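# Encircle two aluminium cubes and steel parallel with rope

## Task

Arrange the rope flat on the table so it forms a loop, either fully closed or open by at most about a finger's width, enclosing both aluminium cubes and the steel parallel. The loop must stay that way by itself at the end; anything that stays put only because a gripper holds it does not count.

## Robot and tools

Robot: two arms, left_arm and right_arm, mounted facing each other across a table. Each ends in a parallel two-finger gripper. The fingers point along the gripper's own +x axis and close along its y axis. The reported hand position is the spot between the finger pads, roughly 3 to 4 cm short of the fingertips, and it gets less accurate when an arm reaches far.

Scene frame: origin at the table centre, +z up, table surface at z = +0.020 m. left_arm's base sits on the +y side, right_arm's on the -y side. The arm names do not match image left or right. Loose objects may occasionally be nudged by an outside push.

The 14-number row: one flat list covering both arms, each value in [-1, 1]. Order: dx, dy, dz, rx, ry, rz, opening for left_arm, then the same seven for right_arm. All 14 are always required, even when one arm should not move. dx..rz are an offset, expressed in that gripper's own axes, from the gripper's pose in the most recent result that reported it (before any such result in the scene, and for the second or later call within one reply, from where the arm is when the action starts). Scale: 1.0 = 0.6 m for dx, dy, dz and 180 degrees for rotation; rx, ry, rz form a single rotation vector. The opening is absolute, not an offset: +1 is fully open (0.088 m); empty fingers close at about -0.80, and values down to -1 close no further. Closing from fully open takes at least about 0.5 s. To hold something, command an opening about 0.07 below its grip_measured reading; a smaller margin gives a gentler grip. Parts thinner than about 3 mm get proportionally less squeeze.

execute_actions: takes actions, a list that is empty or holds one item. Empty list: just reports state, with pictures. {"rows": [...], "steps": n}: 1 to 15 rows, n up to 15 (default 15), each step 1/30 s, at least 6 steps. Row k applies at step k, the final row repeating; every row is an offset from the same base pose, not from the prior row. {"steps": n} without rows is a wait of up to 300 steps, counted from the previous result. Optional pictures: true adds camera images. The last 6 steps of an action run after its result is returned. A refused call does nothing. Sending zero offsets drives the arm back to its base pose; it is not a pause. For an arm that should stay still, send the offset back to its desired pose in the first call of a reply and zeros afterwards, with the opening it should keep.

move: target is one such 14-number row; speed in m/s, 0.002 to 0.5 (default 0.25), rotation capped at twice that in rad/s. Both grippers travel straight lines to their targets and finish together, over 0.5 to 10 s; longer paths are cut off at 10 s. Openings are sent at the start. Paths ignore obstacles and the other arm. The result adds a move: line with the outcome (done, off_target, moving, held, fault) and the limits that acted, plus each gripper's remaining distance to its target. limits=paced: the sent pose was clipped. limits=held: some steps were blocked, and the arm may then jump faster than speed. Faster contact hits harder; aiming deeper past contact presses harder.

wait: seconds from 0 to 10; nothing new is sent. zoom_image: camera (cam_head_left, cam_head_right, cam_high, cam_low, cam_left_wrist, cam_right_wrist, all 504x504) and region [x0, y0, x1, y1] in pixels from the top-left, at most 504 by 504. finished_scene: pass the current scene number; it ends and grades the scene irreversibly and gives the next task. Only call it once the loop rests stably.

Results: a state line per arm with position (m), orientation as quaternion wxyz, and linear/angular velocities. grip_measured is the finger opening on the command scale (may be off by about 1 mm, and reads up to 0.061 narrower when squeezing hard). A Hand target line shows where the controller is driving each gripper. HELD marks steps where the command was partly withheld; a pose unreachable line names an arm whose command the clearance check altered.

Control behaviour: each step the commanded pose is clipped to within 70 mm and 16 degrees of the measured pose; position wins over orientation if both can't be met. Long moves need several actions; check the reported pose and send the remainder. Friction can leave a gripper short or slightly tilted, and tiny moves may not happen, so verify and correct orientation after moves.

Joint ranges (rad): waist -3.054 to 3.054, shoulder 0 to 3.142, elbow 0 to 2.356, wrist pitch and wrist yaw -1.571 to 1.571, wrist roll -3.142 to 3.142. Load limits (N m): waist 17, shoulder 21.1, elbow 21, wrist pitch 5.55, wrist yaw 5.53, wrist roll 5.19, including held weight; exceeding one freezes that arm for 10 s. Holding loads heats motors: MOTOR HOT appears from 50 °C; at 95 °C the arm is held (OVER-TEMPERATURE FAULT) and may lose power if it does not cool.

Avoid: knocking or placing anything off the table, dropping or slamming items, pushing hard, and letting the arms collide or press on each other. The simulation keeps running while the operator is composing a reply.

Each tool is called after "Emit:" as name(argument=value, ...) on one line, values as JSON.

## Session

Emit:
execute_actions(actions=[])

Scene clock: 0.00 s of 4397.00 s.
left_arm: end_effector_position=(-0.2254, +0.3412, +0.2398) grip_measured=+1.000 end_effector_quat_wxyz=(+0.386, -0.198, +0.277, +0.857) end_effector_velocity=(+0.003, +0.004, +0.002) end_effector_angular_velocity=(+0.012, -0.004, -0.008) | right_arm: end_effector_position=(-0.1983, -0.2741, +0.1455) grip_measured=+1.000 end_effector_quat_wxyz=(+0.688, -0.093, +0.719, +0.010) end_effector_velocity=(+0.004, -0.004, +0.000) end_effector_angular_velocity=(-0.018, -0.008, +0.034)
Joint positions: left_arm=[-0.76   1.694  1.295 -1.01   0.976  1.773  0.088] | right_arm=[ 1.186  1.759  1.164 -1.023 -0.116  2.324  0.088]
Joint velocities: left_arm=[-0.002 -0.007 -0.002 -0.022  0.007  0.007  0.   ] | right_arm=[-0.002 -0.002 -0.002 -0.022 -0.007 -0.037  0.   ]
Heat: left arm: hottest wrist pitch 27 °C (+0.0 °C/min); right arm: hottest wrist yaw 27 °C (+0.0 °C/min).
Hand target (left_arm): -0.225, +0.341, +0.240; +0.386, -0.198, +0.277, +0.857
Hand target (right_arm): -0.198, -0.274, +0.146; +0.688, -0.093, +0.719, +0.010

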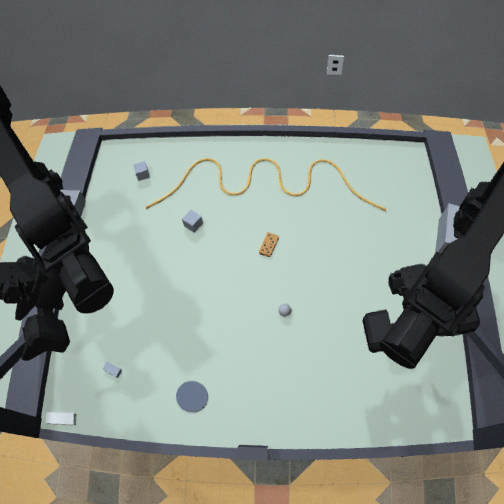

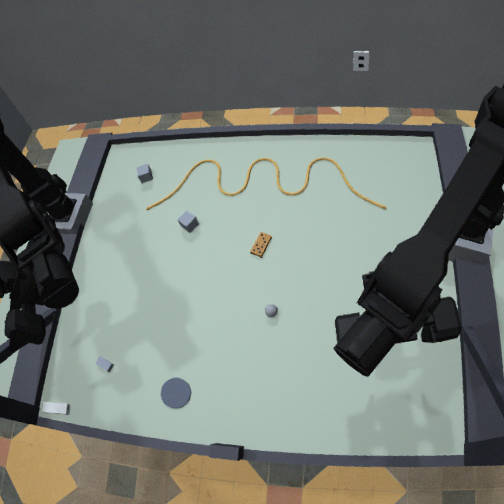

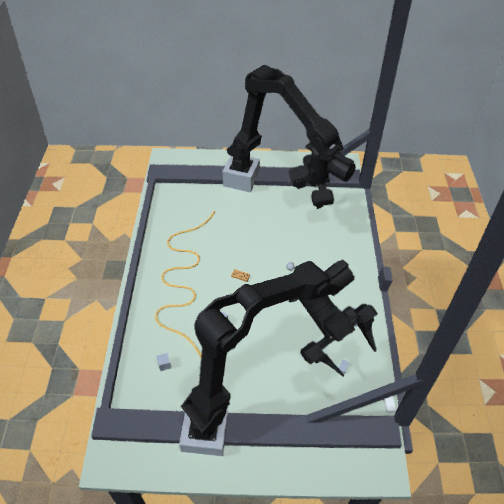

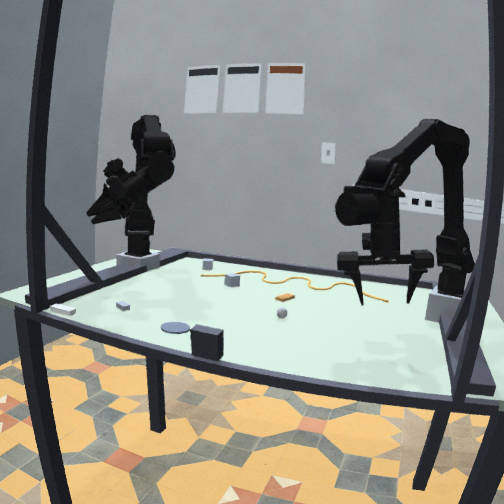

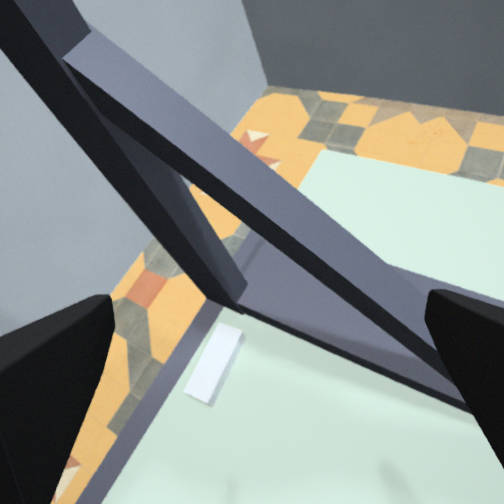

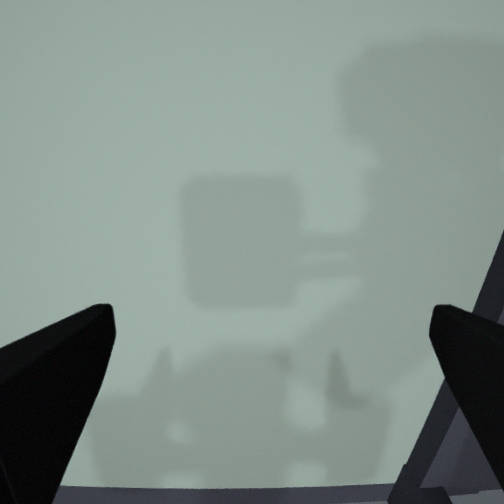

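Emit:
zoom_image(camera="cam_head_left", region=[30, 330, 230, 450])

Emit:
zoom_image(camera="cam_head_left", region=[110, 140, 410, 330])

Emit:
zoom_image(camera="cam_low", region=[30, 250, 310, 350])

Region (30, 330, 230, 450) of cam_head_left's 504x504 image, scaled by 2.520, with more detail than that image has; it fills the top 302 rows of this view, and the rest is white.

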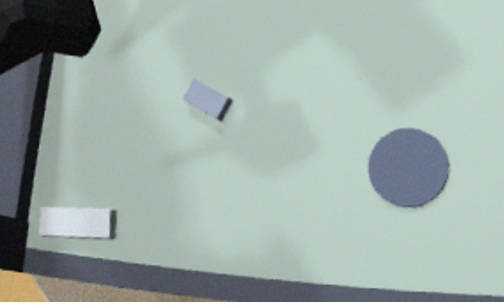

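Region (110, 140, 410, 330) of cam_head_left's 504x504 image, scaled by 1.680, with more detail than that image has; it fills the top 319 rows of this view, and the rest is white.

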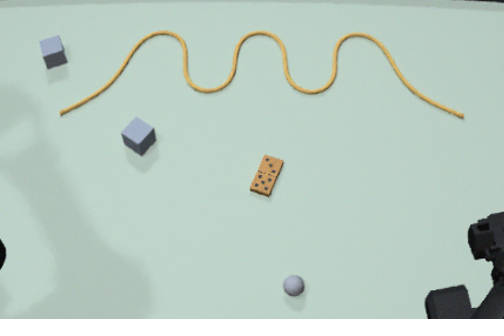

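Region (30, 250, 310, 350) of cam_low's 504x504 image, scaled by 1.800, with more detail than that image has; it fills the top 180 rows of this view, and the rest is white.

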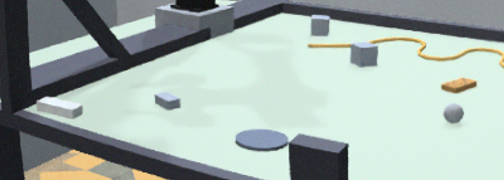

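Emit:
move(target=[0,0,0,-0.327,0.325,0.054,1, 0,0,0,0,0,0,1], speed=0.4)

Scene clock: 4.13 s of 4397.00 s.
left_arm: end_effector_position=(-0.2232, +0.3414, +0.2427) grip_measured=+1.000 end_effector_quat_wxyz=(+0.003, +0.702, -0.003, -0.712) end_effector_velocity=(+0.002, -0.000, -0.001) end_effector_angular_velocity=(-0.012, -0.028, +0.015) | right_arm: end_effector_position=(-0.1983, -0.2741, +0.1455) grip_measured=+1.000 end_effector_quat_wxyz=(+0.688, -0.093, +0.719, +0.010) end_effector_velocity=(+0.001, -0.004, -0.001) end_effector_angular_velocity=(-0.025, +0.005, +0.004)
Joint positions: left_arm=[-1.124  1.855  1.773 -1.472 -0.002  0.372  0.088] | right_arm=[ 1.186  1.759  1.164 -1.023 -0.116  2.324  0.088]
Joint velocities: left_arm=[-0.007  0.012  0.012 -0.022 -0.022 -0.022  0.   ] | right_arm=[-0.002 -0.002 -0.007 -0.007 -0.022 -0.007  0.   ]
Heat: left arm: hottest wrist pitch 27 °C (+0.0 °C/min); right arm: hottest wrist yaw 27 °C (+0.0 °C/min).
Hand target (left_arm): -0.225, +0.341, +0.240; +0.004, +0.706, -0.002, -0.709
Hand target (right_arm): -0.198, -0.274, +0.146; +0.688, -0.093, +0.719, +0.010
Off the commanded pose (left_arm): 0.004 m, 1 deg.
Off the commanded pose (right_arm): 0.000 m, 0 deg.
Kept back: nothing.
move: done

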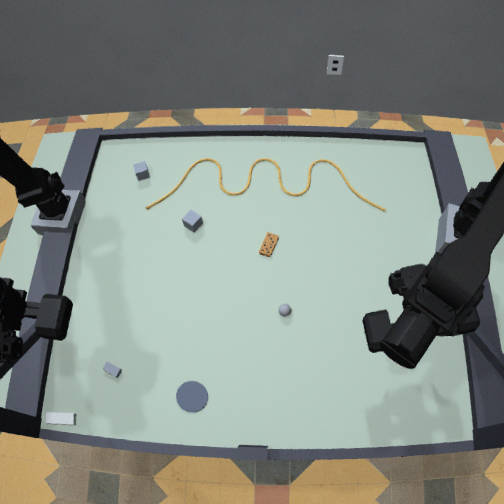

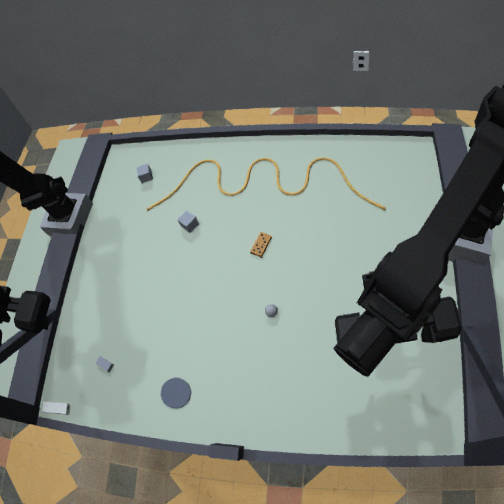

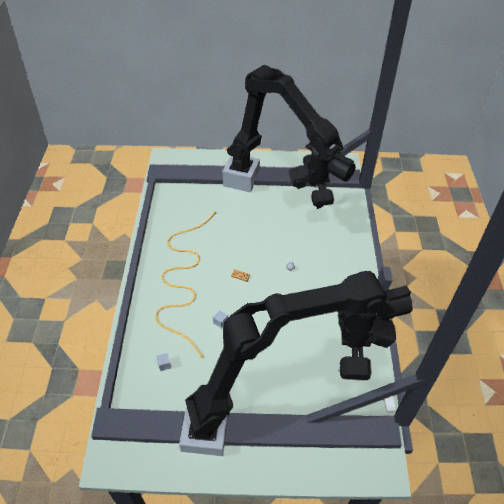

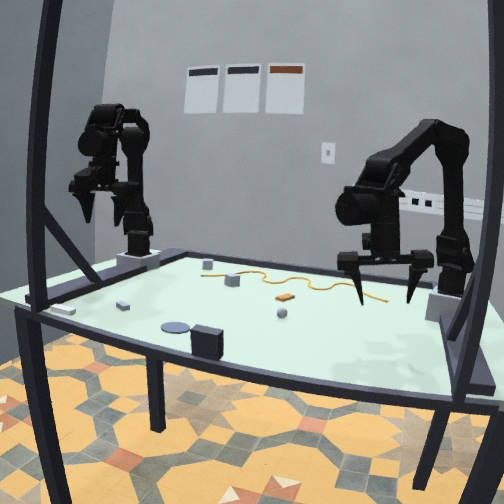

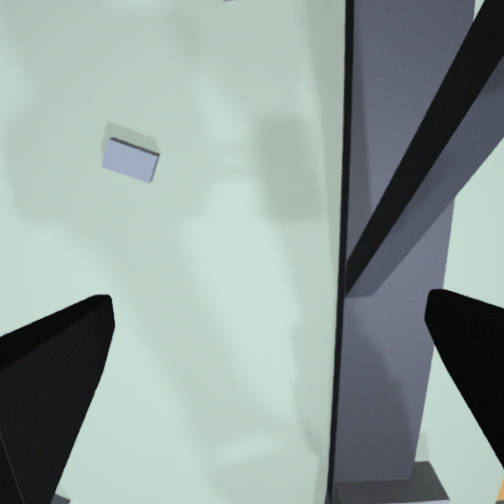

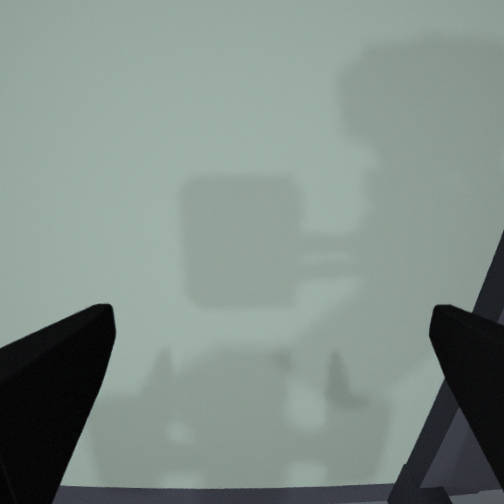

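Emit:
move(target=[0.15,0.15,0.02,0.094,0,0,1, 0,0,0,0,0,0,1], speed=0.3)

Scene clock: 5.63 s of 4397.00 s.
left_arm: end_effector_position=(-0.2355, +0.2536, +0.1568) grip_measured=+1.000 end_effector_quat_wxyz=(-0.099, +0.695, -0.107, -0.704) end_effector_velocity=(-0.001, -0.001, -0.003) end_effector_angular_velocity=(-0.005, -0.006, -0.010) | right_arm: end_effector_position=(-0.1983, -0.2741, +0.1455) grip_measured=+1.000 end_effector_quat_wxyz=(+0.688, -0.093, +0.719, +0.010) end_effector_velocity=(+0.001, +0.003, -0.000) end_effector_angular_velocity=(+0.011, +0.002, +0.000)
Joint positions: left_arm=[-0.928  2.056  1.711 -1.208 -0.001  0.861  0.088] | right_arm=[ 1.186  1.759  1.164 -1.023 -0.116  2.324  0.088]
Joint velocities: left_arm=[-0.002  0.007 -0.002  0.007 -0.007  0.007  0.   ] | right_arm=[-0.007 -0.002 -0.002  0.007  0.007 -0.007  0.   ]
Heat: left arm: hottest wrist pitch 27 °C (+0.0 °C/min); right arm: hottest wrist yaw 27 °C (+0.0 °C/min).
Hand target (left_arm): -0.237, +0.251, +0.153; -0.101, +0.695, -0.107, -0.704
Hand target (right_arm): -0.198, -0.274, +0.146; +0.688, -0.093, +0.719, +0.010
Off the commanded pose (left_arm): 0.004 m, 0 deg.
Off the commanded pose (right_arm): 0.000 m, 0 deg.
Kept back: nothing.
move: done

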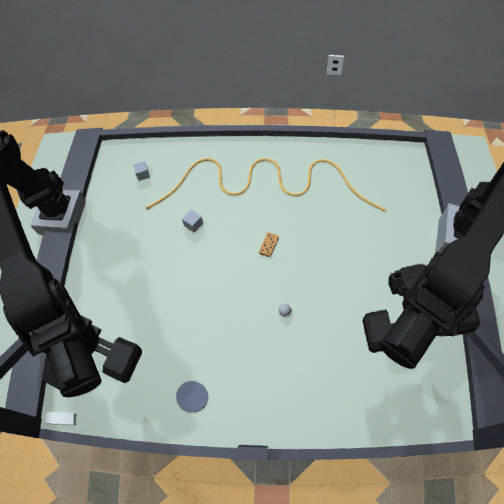

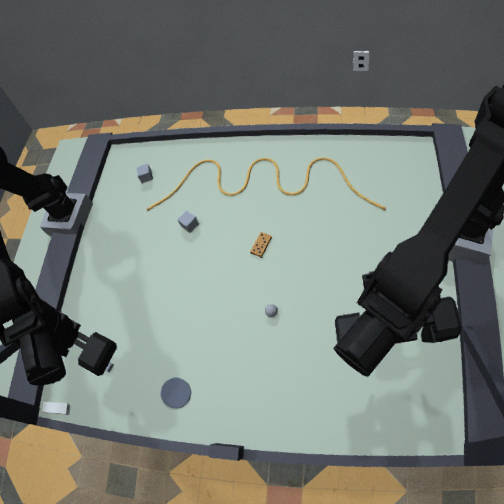

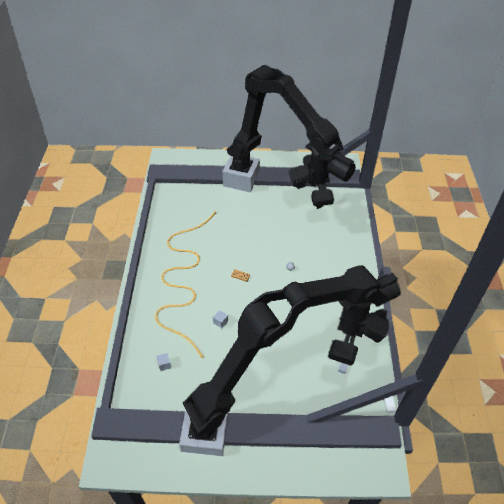

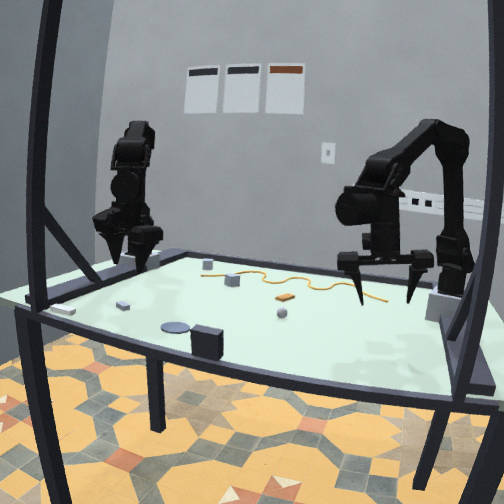

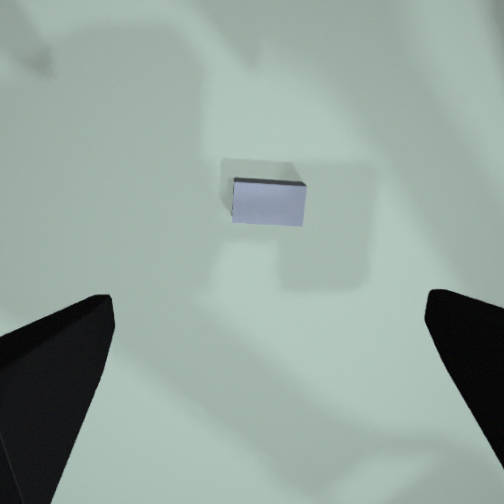

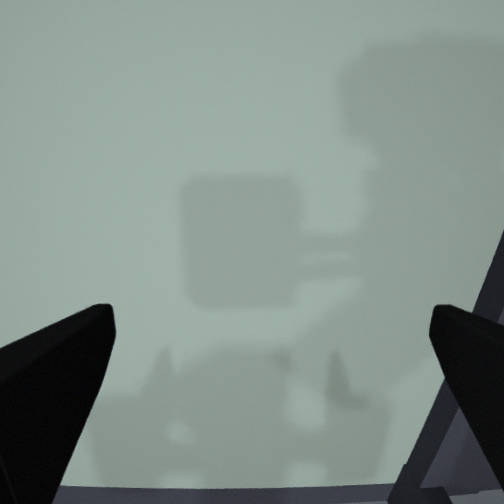

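Emit:
move(target=[0.12,0,0,0.02,0,0,1, 0,0,0,0,0,0,1], speed=0.2)

Scene clock: 6.80 s of 4397.00 s.
left_arm: end_effector_position=(-0.2392, +0.2510, +0.0927) grip_measured=+1.000 end_effector_quat_wxyz=(-0.114, +0.687, -0.132, -0.706) end_effector_velocity=(-0.001, +0.002, -0.001) end_effector_angular_velocity=(-0.007, -0.001, +0.015) | right_arm: end_effector_position=(-0.1983, -0.2741, +0.1455) grip_measured=+1.000 end_effector_quat_wxyz=(+0.688, -0.093, +0.719, +0.010) end_effector_velocity=(+0.001, -0.004, -0.001) end_effector_angular_velocity=(-0.025, +0.005, +0.004)
Joint positions: left_arm=[-0.928  2.113  1.536 -0.957 -0.001  0.918  0.088] | right_arm=[ 1.186  1.759  1.164 -1.023 -0.116  2.324  0.088]
Joint velocities: left_arm=[-0.007 -0.002 -0.007  0.007 -0.007 -0.022  0.   ] | right_arm=[-0.002 -0.002 -0.007 -0.007 -0.022 -0.007  0.   ]
Heat: left arm: hottest wrist pitch 27 °C (+0.0 °C/min); right arm: hottest wrist yaw 27 °C (+0.0 °C/min).
Hand target (left_arm): -0.237, +0.253, +0.085; -0.120, +0.692, -0.130, -0.700
Hand target (right_arm): -0.198, -0.274, +0.146; +0.688, -0.093, +0.719, +0.010
Off the commanded pose (left_arm): 0.008 m, 1 deg.
Off the commanded pose (right_arm): 0.000 m, 0 deg.
Kept back: nothing.
move: done

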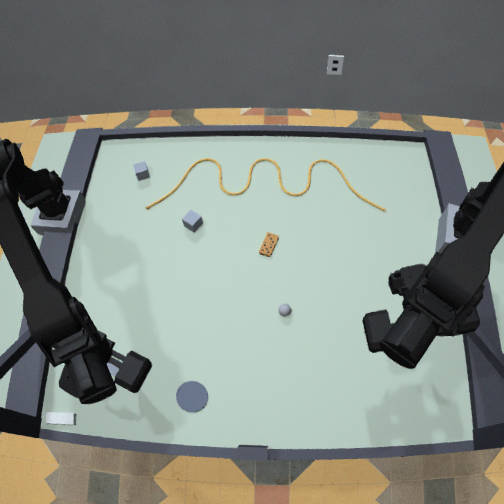

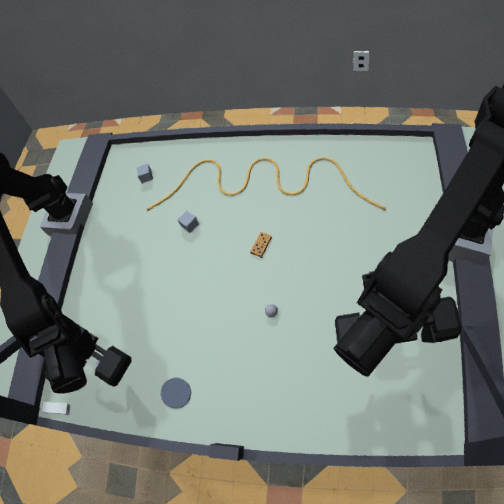

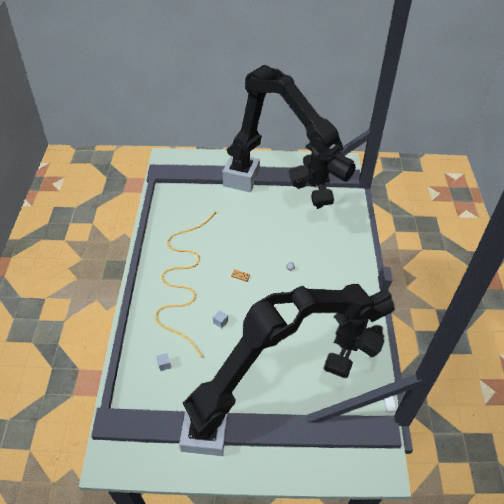

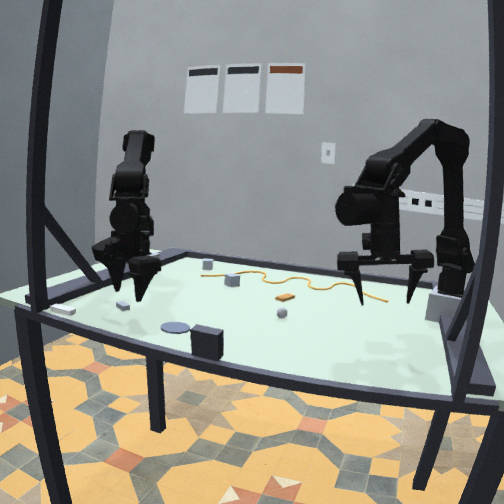

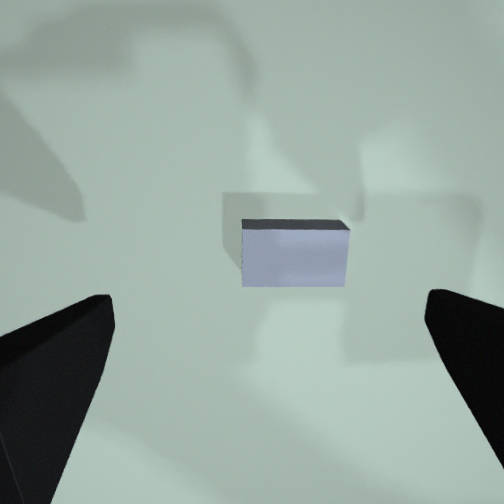

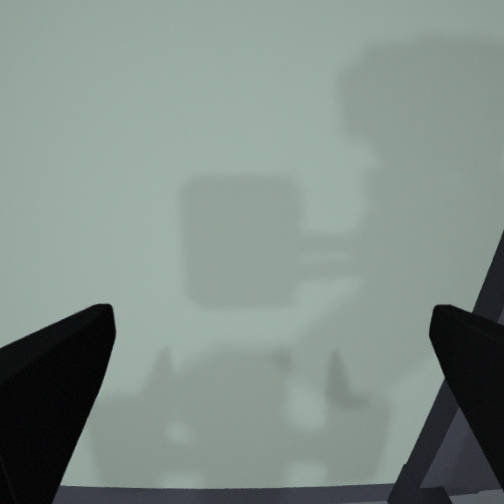

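Emit:
move(target=[0.062,-0.012,0.0,0,0.01,-0.013,1, 0,0,0,0,0,0,1], speed=0.08)

Scene clock: 7.93 s of 4397.00 s.
left_arm: end_effector_position=(-0.2402, +0.2542, +0.0638) grip_measured=+1.000 end_effector_quat_wxyz=(-0.121, +0.695, -0.126, -0.698) end_effector_velocity=(+0.005, +0.003, -0.002) end_effector_angular_velocity=(+0.008, -0.027, +0.005) | right_arm: end_effector_position=(-0.1983, -0.2741, +0.1455) grip_measured=+1.000 end_effector_quat_wxyz=(+0.688, -0.093, +0.719, +0.010) end_effector_velocity=(+0.004, -0.001, -0.001) end_effector_angular_velocity=(-0.002, -0.013, +0.005)
Joint positions: left_arm=[-0.936  2.174  1.512 -0.902 -0.002  0.912  0.088] | right_arm=[ 1.186  1.759  1.164 -1.023 -0.116  2.324  0.088]
Joint velocities: left_arm=[-0.002  0.002 -0.002 -0.022 -0.007 -0.007  0.   ] | right_arm=[-0.002 -0.002 -0.007 -0.007  0.007 -0.007  0.   ]
Heat: left arm: hottest wrist pitch 27 °C (+0.0 °C/min); right arm: hottest wrist yaw 27 °C (+0.0 °C/min).
Hand target (left_arm): -0.238, +0.257, +0.055; -0.126, +0.700, -0.120, -0.692
Hand target (right_arm): -0.198, -0.274, +0.146; +0.688, -0.093, +0.719, +0.010
Off the commanded pose (left_arm): 0.009 m, 1 deg.
Off the commanded pose (right_arm): 0.000 m, 0 deg.
Kept back: nothing.
move: off_target (left_arm)

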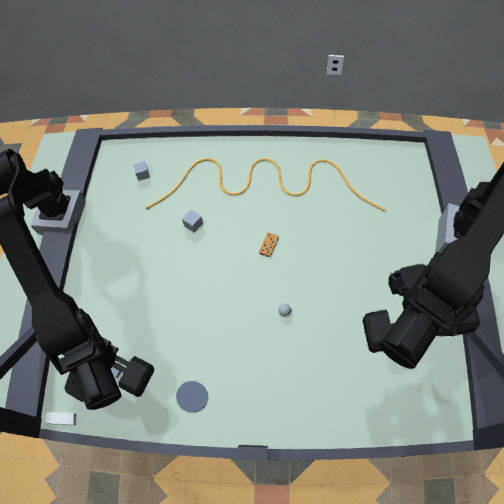

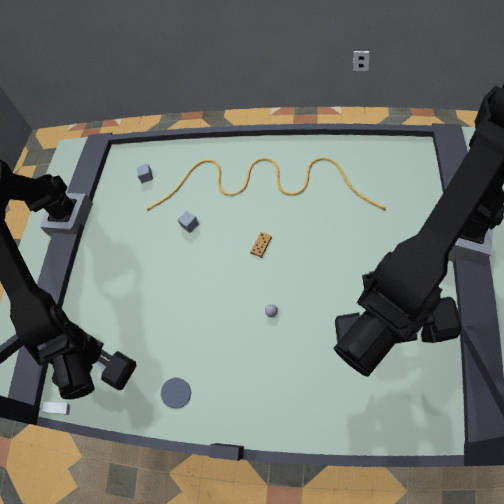

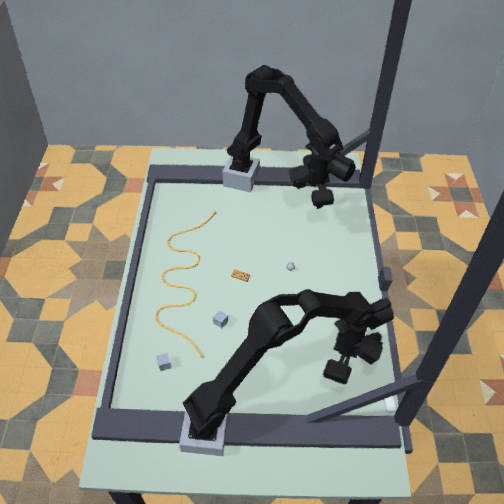

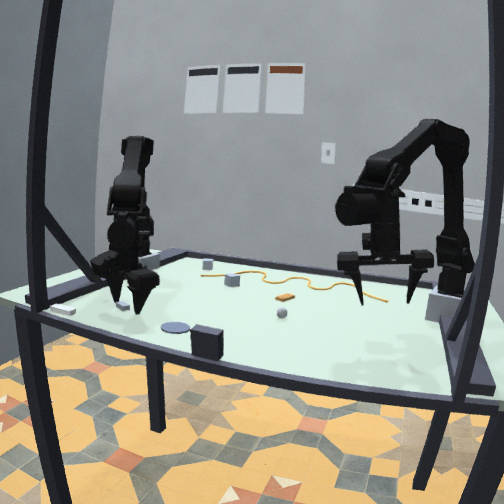

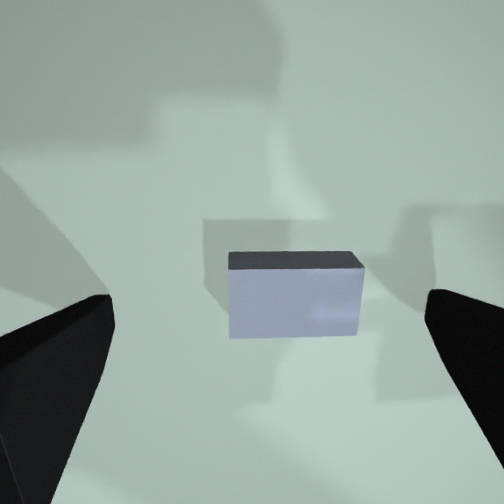

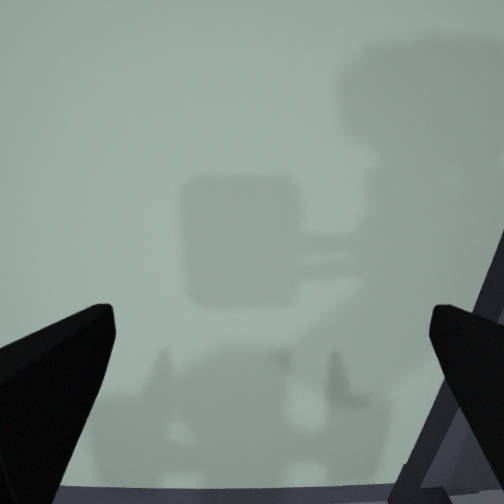

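Emit:
move(target=[0.012,-0.014,0.012,0,0,0,1, 0,0,0,0,0,0,1], speed=0.05)

Emit:
move(target=[0,0,0,0,0,0,-0.2, 0,0,0,0,0,0,1])

Scene clock: 8.87 s of 4397.00 s.
left_arm: end_effector_position=(-0.2409, +0.2556, +0.0613) grip_measured=+1.000 end_effector_quat_wxyz=(-0.112, +0.697, -0.126, -0.697) end_effector_velocity=(+0.004, -0.003, +0.000) end_effector_angular_velocity=(-0.027, -0.025, +0.005) | right_arm: end_effector_position=(-0.1983, -0.2741, +0.1455) grip_measured=+1.000 end_effector_quat_wxyz=(+0.688, -0.093, +0.719, +0.010) end_effector_velocity=(+0.001, -0.002, +0.000) end_effector_angular_velocity=(-0.010, -0.000, +0.004)
Joint positions: left_arm=[-0.945  2.174  1.502 -0.887 -0.015  0.89   0.088] | right_arm=[ 1.186  1.759  1.164 -1.023 -0.116  2.324  0.088]
Joint velocities: left_arm=[-0.002 -0.002 -0.002 -0.007 -0.037 -0.007  0.   ] | right_arm=[-0.002 -0.002 -0.002 -0.007 -0.007 -0.007  0.   ]
Heat: left arm: hottest shoulder 27 °C (+0.0 °C/min); right arm: hottest elbow 27 °C (+0.0 °C/min).
Hand target (left_arm): -0.244, +0.265, +0.057; -0.121, +0.695, -0.125, -0.698
Hand target (right_arm): -0.198, -0.274, +0.146; +0.688, -0.093, +0.719, +0.010
Off the commanded pose (left_arm): 0.011 m, 1 deg.
Off the commanded pose (right_arm): 0.000 m, 0 deg.
Kept back: nothing.
move: off_target (left_arm)

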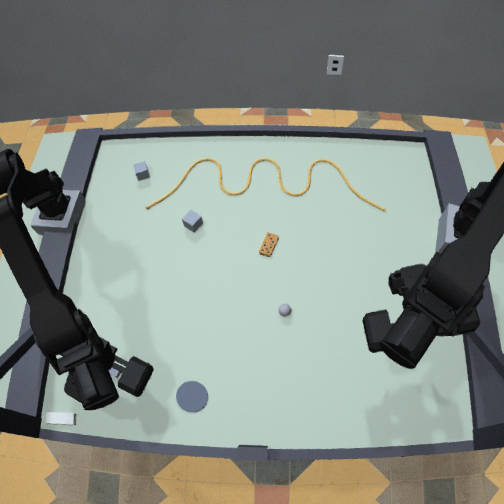

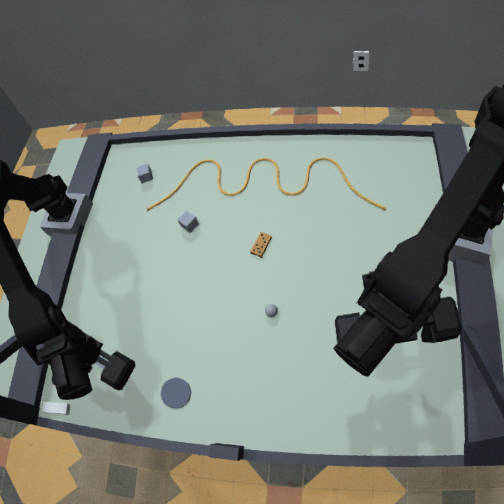

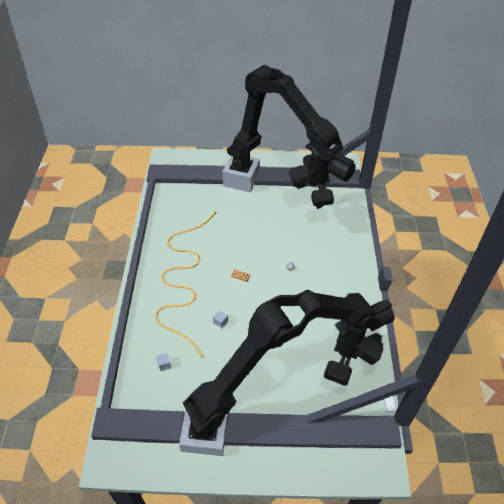

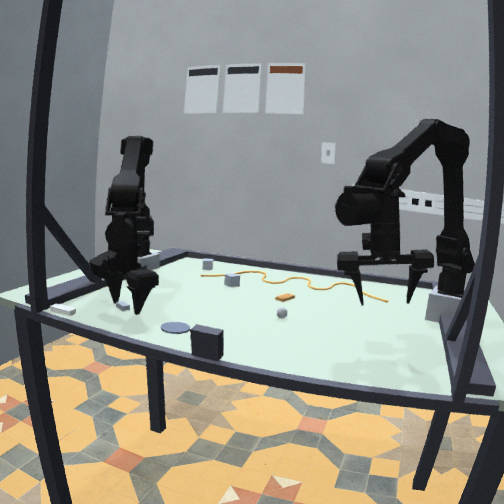

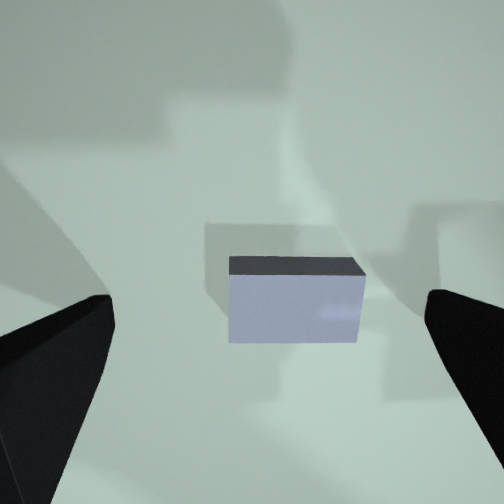

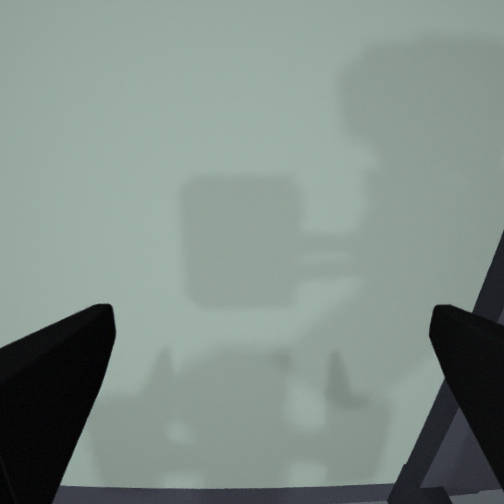

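Scene clock: 9.53 s of 4397.00 s.
left_arm: end_effector_position=(-0.2417, +0.2563, +0.0618) grip_measured=-0.163 end_effector_quat_wxyz=(-0.113, +0.696, -0.126, -0.698) end_effector_velocity=(-0.001, -0.001, +0.000) end_effector_angular_velocity=(-0.010, +0.003, +0.020) | right_arm: end_effector_position=(-0.1983, -0.2741, +0.1455) grip_measured=+1.000 end_effector_quat_wxyz=(+0.688, -0.093, +0.719, +0.010) end_effector_velocity=(-0.001, -0.005, +0.001) end_effector_angular_velocity=(-0.021, +0.010, +0.023)
Joint positions: left_arm=[-0.946  2.173  1.502 -0.887 -0.012  0.89   0.031] | right_arm=[ 1.186  1.759  1.164 -1.023 -0.116  2.324  0.088]
Joint velocities: left_arm=[-0.002 -0.002 -0.002  0.007 -0.007 -0.022  0.   ] | right_arm=[ 0.002 -0.002 -0.002 -0.007 -0.022 -0.022  0.   ]
Heat: left arm: hottest shoulder 27 °C (+0.0 °C/min); right arm: hottest elbow 27 °C (+0.0 °C/min).
Hand target (left_arm): -0.241, +0.256, +0.061; -0.112, +0.697, -0.125, -0.697
Hand target (right_arm): -0.198, -0.274, +0.146; +0.688, -0.093, +0.719, +0.010
Off the commanded pose (left_arm): 0.001 m, 0 deg.
Off the commanded pose (right_arm): 0.000 m, 0 deg.
Kept back: nothing.
move: done

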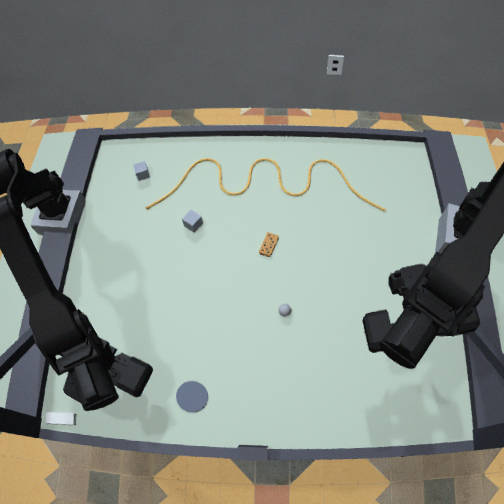

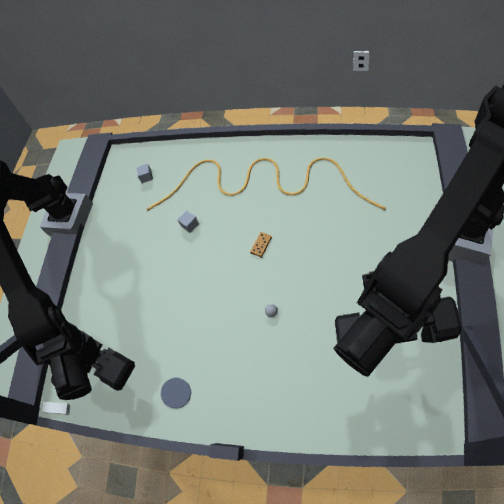

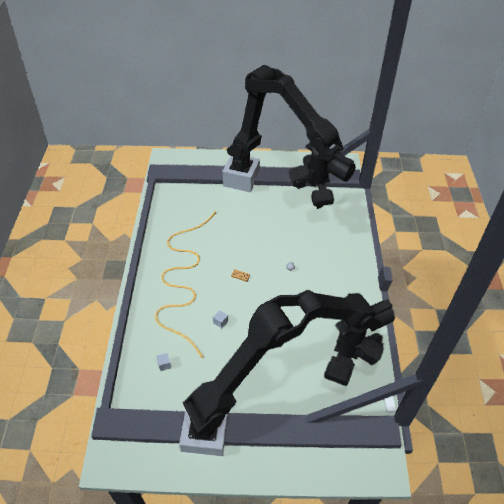

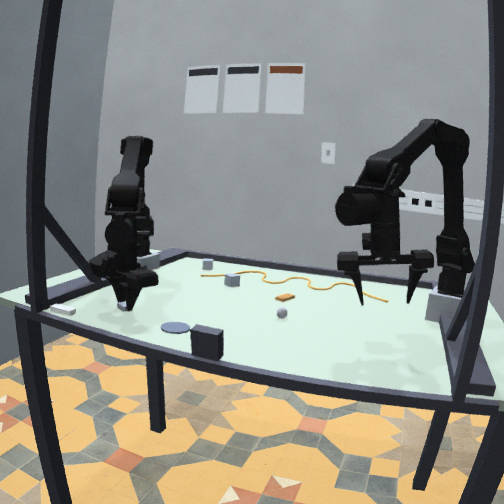

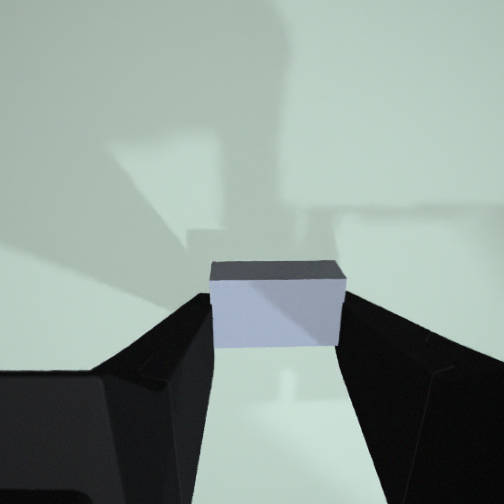

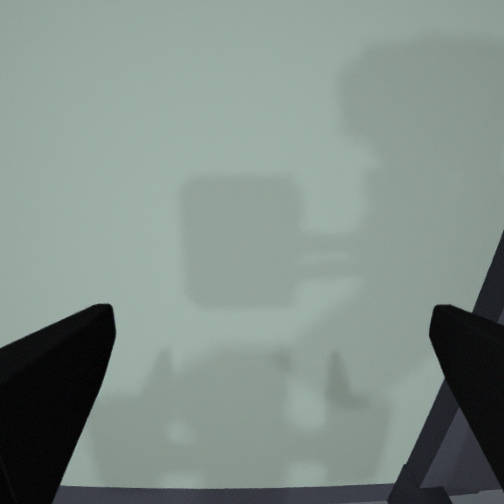

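Emit:
move(target=[-0.1,0,0,0,0,0,-0.25, -0.02,-0.039,0.482,-0.303,-0.033,0.026,1], speed=0.3)

Emit:
move(target=[0,0.175,-0.625,-0.11,0,0,-0.25, 0,0,0,0,0,0,1], speed=0.3)

Scene clock: 13.20 s of 4397.00 s.
left_arm: end_effector_position=(-0.2384, +0.2584, +0.1137) grip_measured=-0.163 end_effector_quat_wxyz=(-0.118, +0.702, -0.121, -0.692) end_effector_velocity=(-0.002, +0.001, +0.000) end_effector_angular_velocity=(+0.003, +0.010, -0.024) | right_arm: end_effector_position=(+0.0895, -0.2550, +0.1443) grip_measured=+1.000 end_effector_quat_wxyz=(+0.602, -0.367, +0.604, +0.371) end_effector_velocity=(+0.002, -0.003, -0.001) end_effector_angular_velocity=(-0.010, +0.010, +0.034)
Joint positions: left_arm=[-0.946  2.109  1.618 -1.088 -0.012  0.89   0.031] | right_arm=[ 0.045  1.325  0.744 -0.988 -0.006  0.233  0.088]
Joint velocities: left_arm=[-0.002 -0.002 -0.002  0.007  0.007  0.022 -0.   ] | right_arm=[-0.017  0.002 -0.002 -0.007 -0.007 -0.051  0.   ]
Heat: left arm: hottest shoulder 28 °C (+4.5 °C/min); right arm: hottest shoulder 27 °C (+0.0 °C/min).
Hand target (left_arm): -0.241, +0.257, +0.122; -0.113, +0.696, -0.126, -0.698
Hand target (right_arm): +0.090, -0.253, +0.144; +0.601, -0.366, +0.605, +0.373
Off the commanded pose (left_arm): 0.009 m, 1 deg.
Off the commanded pose (right_arm): 0.002 m, 0 deg.
Kept back: nothing.
move: off_target (left_arm)

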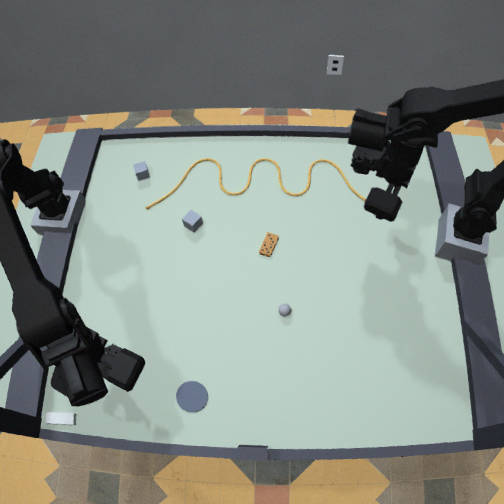

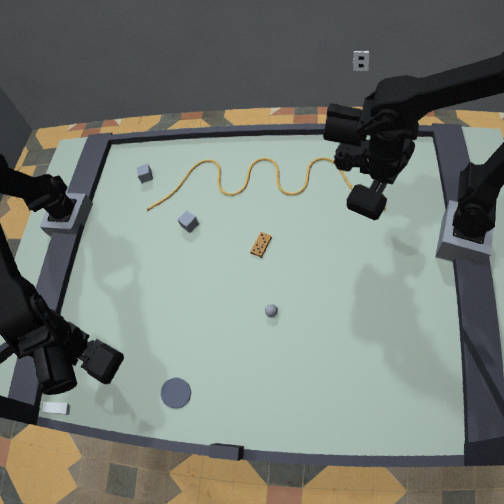

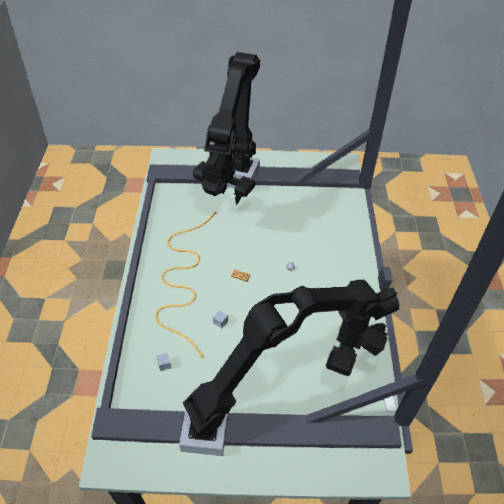

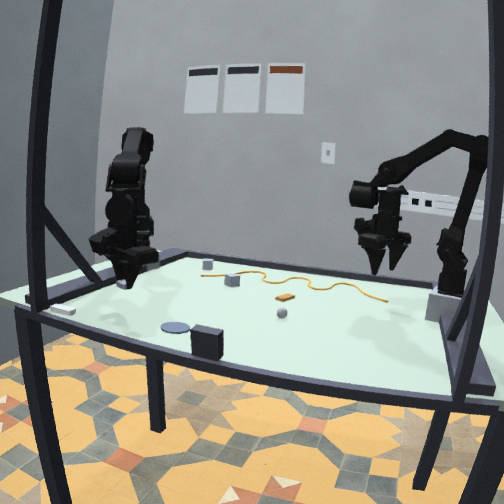

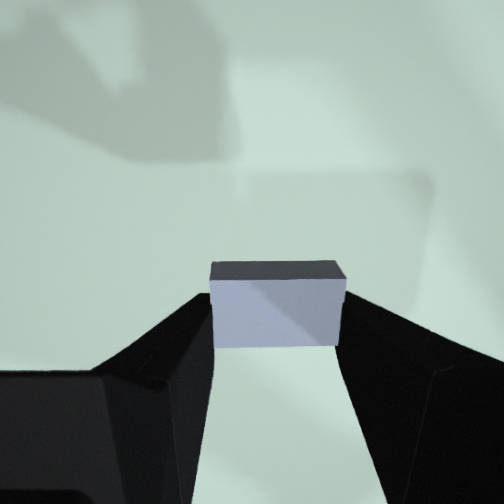

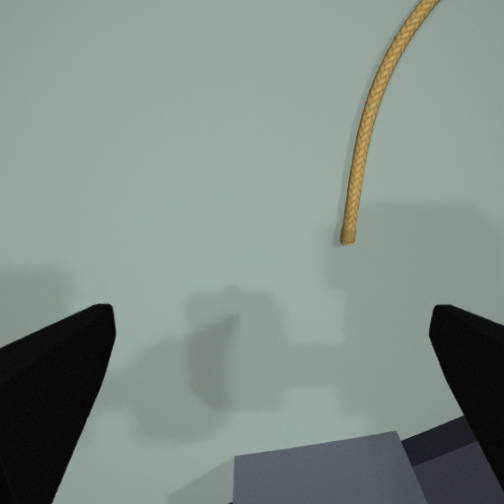

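Scene clock: 15.10 s of 4397.00 s.
left_arm: end_effector_position=(+0.0789, +0.0346, +0.1191) grip_measured=-0.163 end_effector_quat_wxyz=(+0.006, +0.711, +0.001, -0.703) end_effector_velocity=(+0.002, -0.002, +0.002) end_effector_angular_velocity=(+0.006, -0.022, -0.010) | right_arm: end_effector_position=(+0.0895, -0.2550, +0.1443) grip_measured=+1.000 end_effector_quat_wxyz=(+0.602, -0.367, +0.604, +0.372) end_effector_velocity=(-0.003, -0.001, -0.000) end_effector_angular_velocity=(-0.002, +0.023, +0.005)
Joint positions: left_arm=[ 0.022  2.238  1.846 -1.174 -0.012  1.509  0.031] | right_arm=[ 0.045  1.325  0.744 -0.988 -0.006  0.233  0.088]
Joint velocities: left_arm=[-0.002  0.012  0.027 -0.022 -0.022  0.007 -0.   ] | right_arm=[-0.002 -0.002 -0.002 -0.007 -0.022 -0.007  0.   ]
Heat: left arm: hottest shoulder 29 °C (+7.9 °C/min); right arm: hottest shoulder 27 °C (+0.0 °C/min).
Hand target (left_arm): +0.079, +0.033, +0.115; +0.001, +0.711, +0.003, -0.704
Hand target (right_arm): +0.089, -0.255, +0.144; +0.602, -0.367, +0.604, +0.372
Off the commanded pose (left_arm): 0.001 m, 0 deg.
Off the commanded pose (right_arm): 0.000 m, 0 deg.
Kept back: nothing.
move: done

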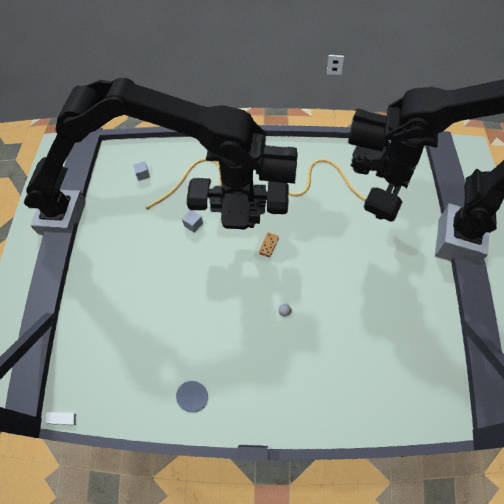

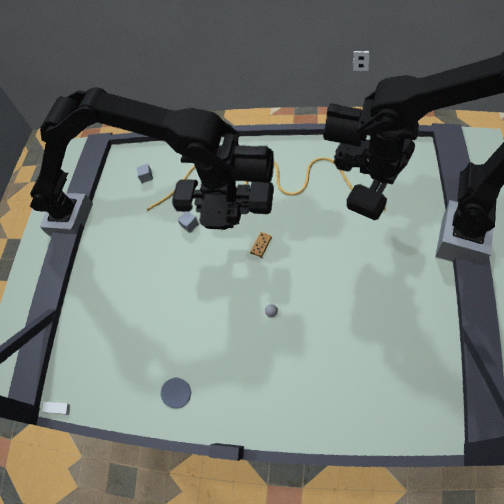

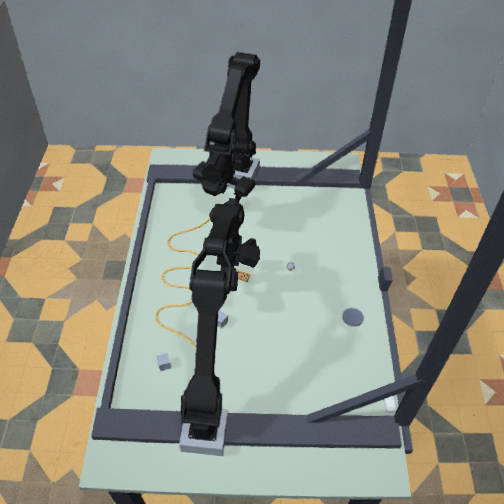

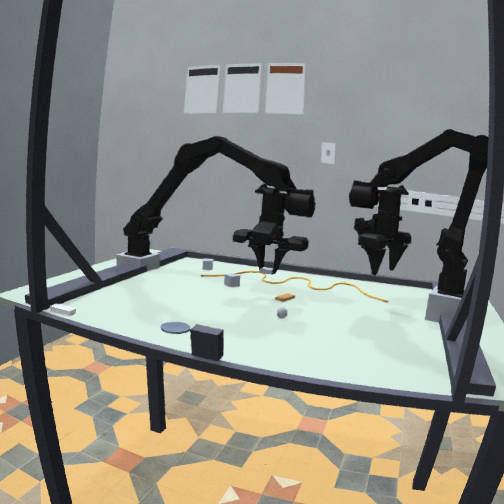

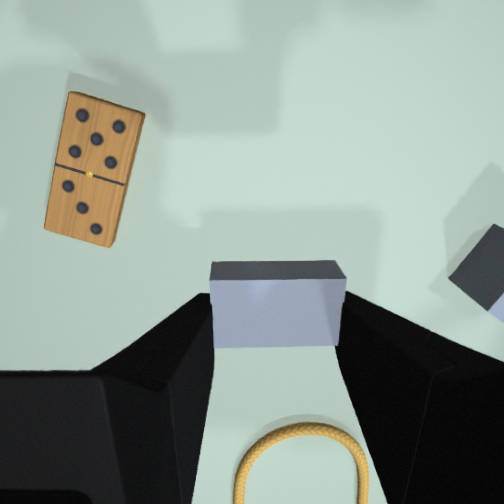

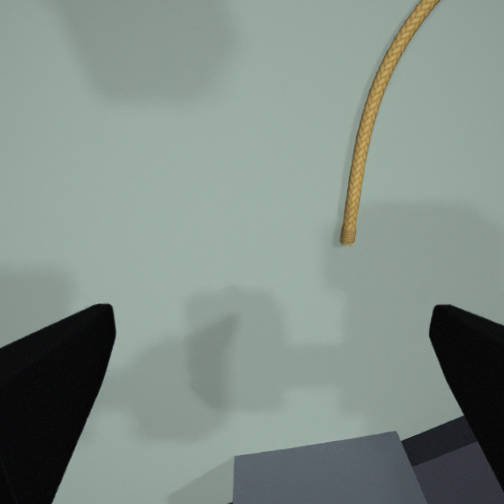

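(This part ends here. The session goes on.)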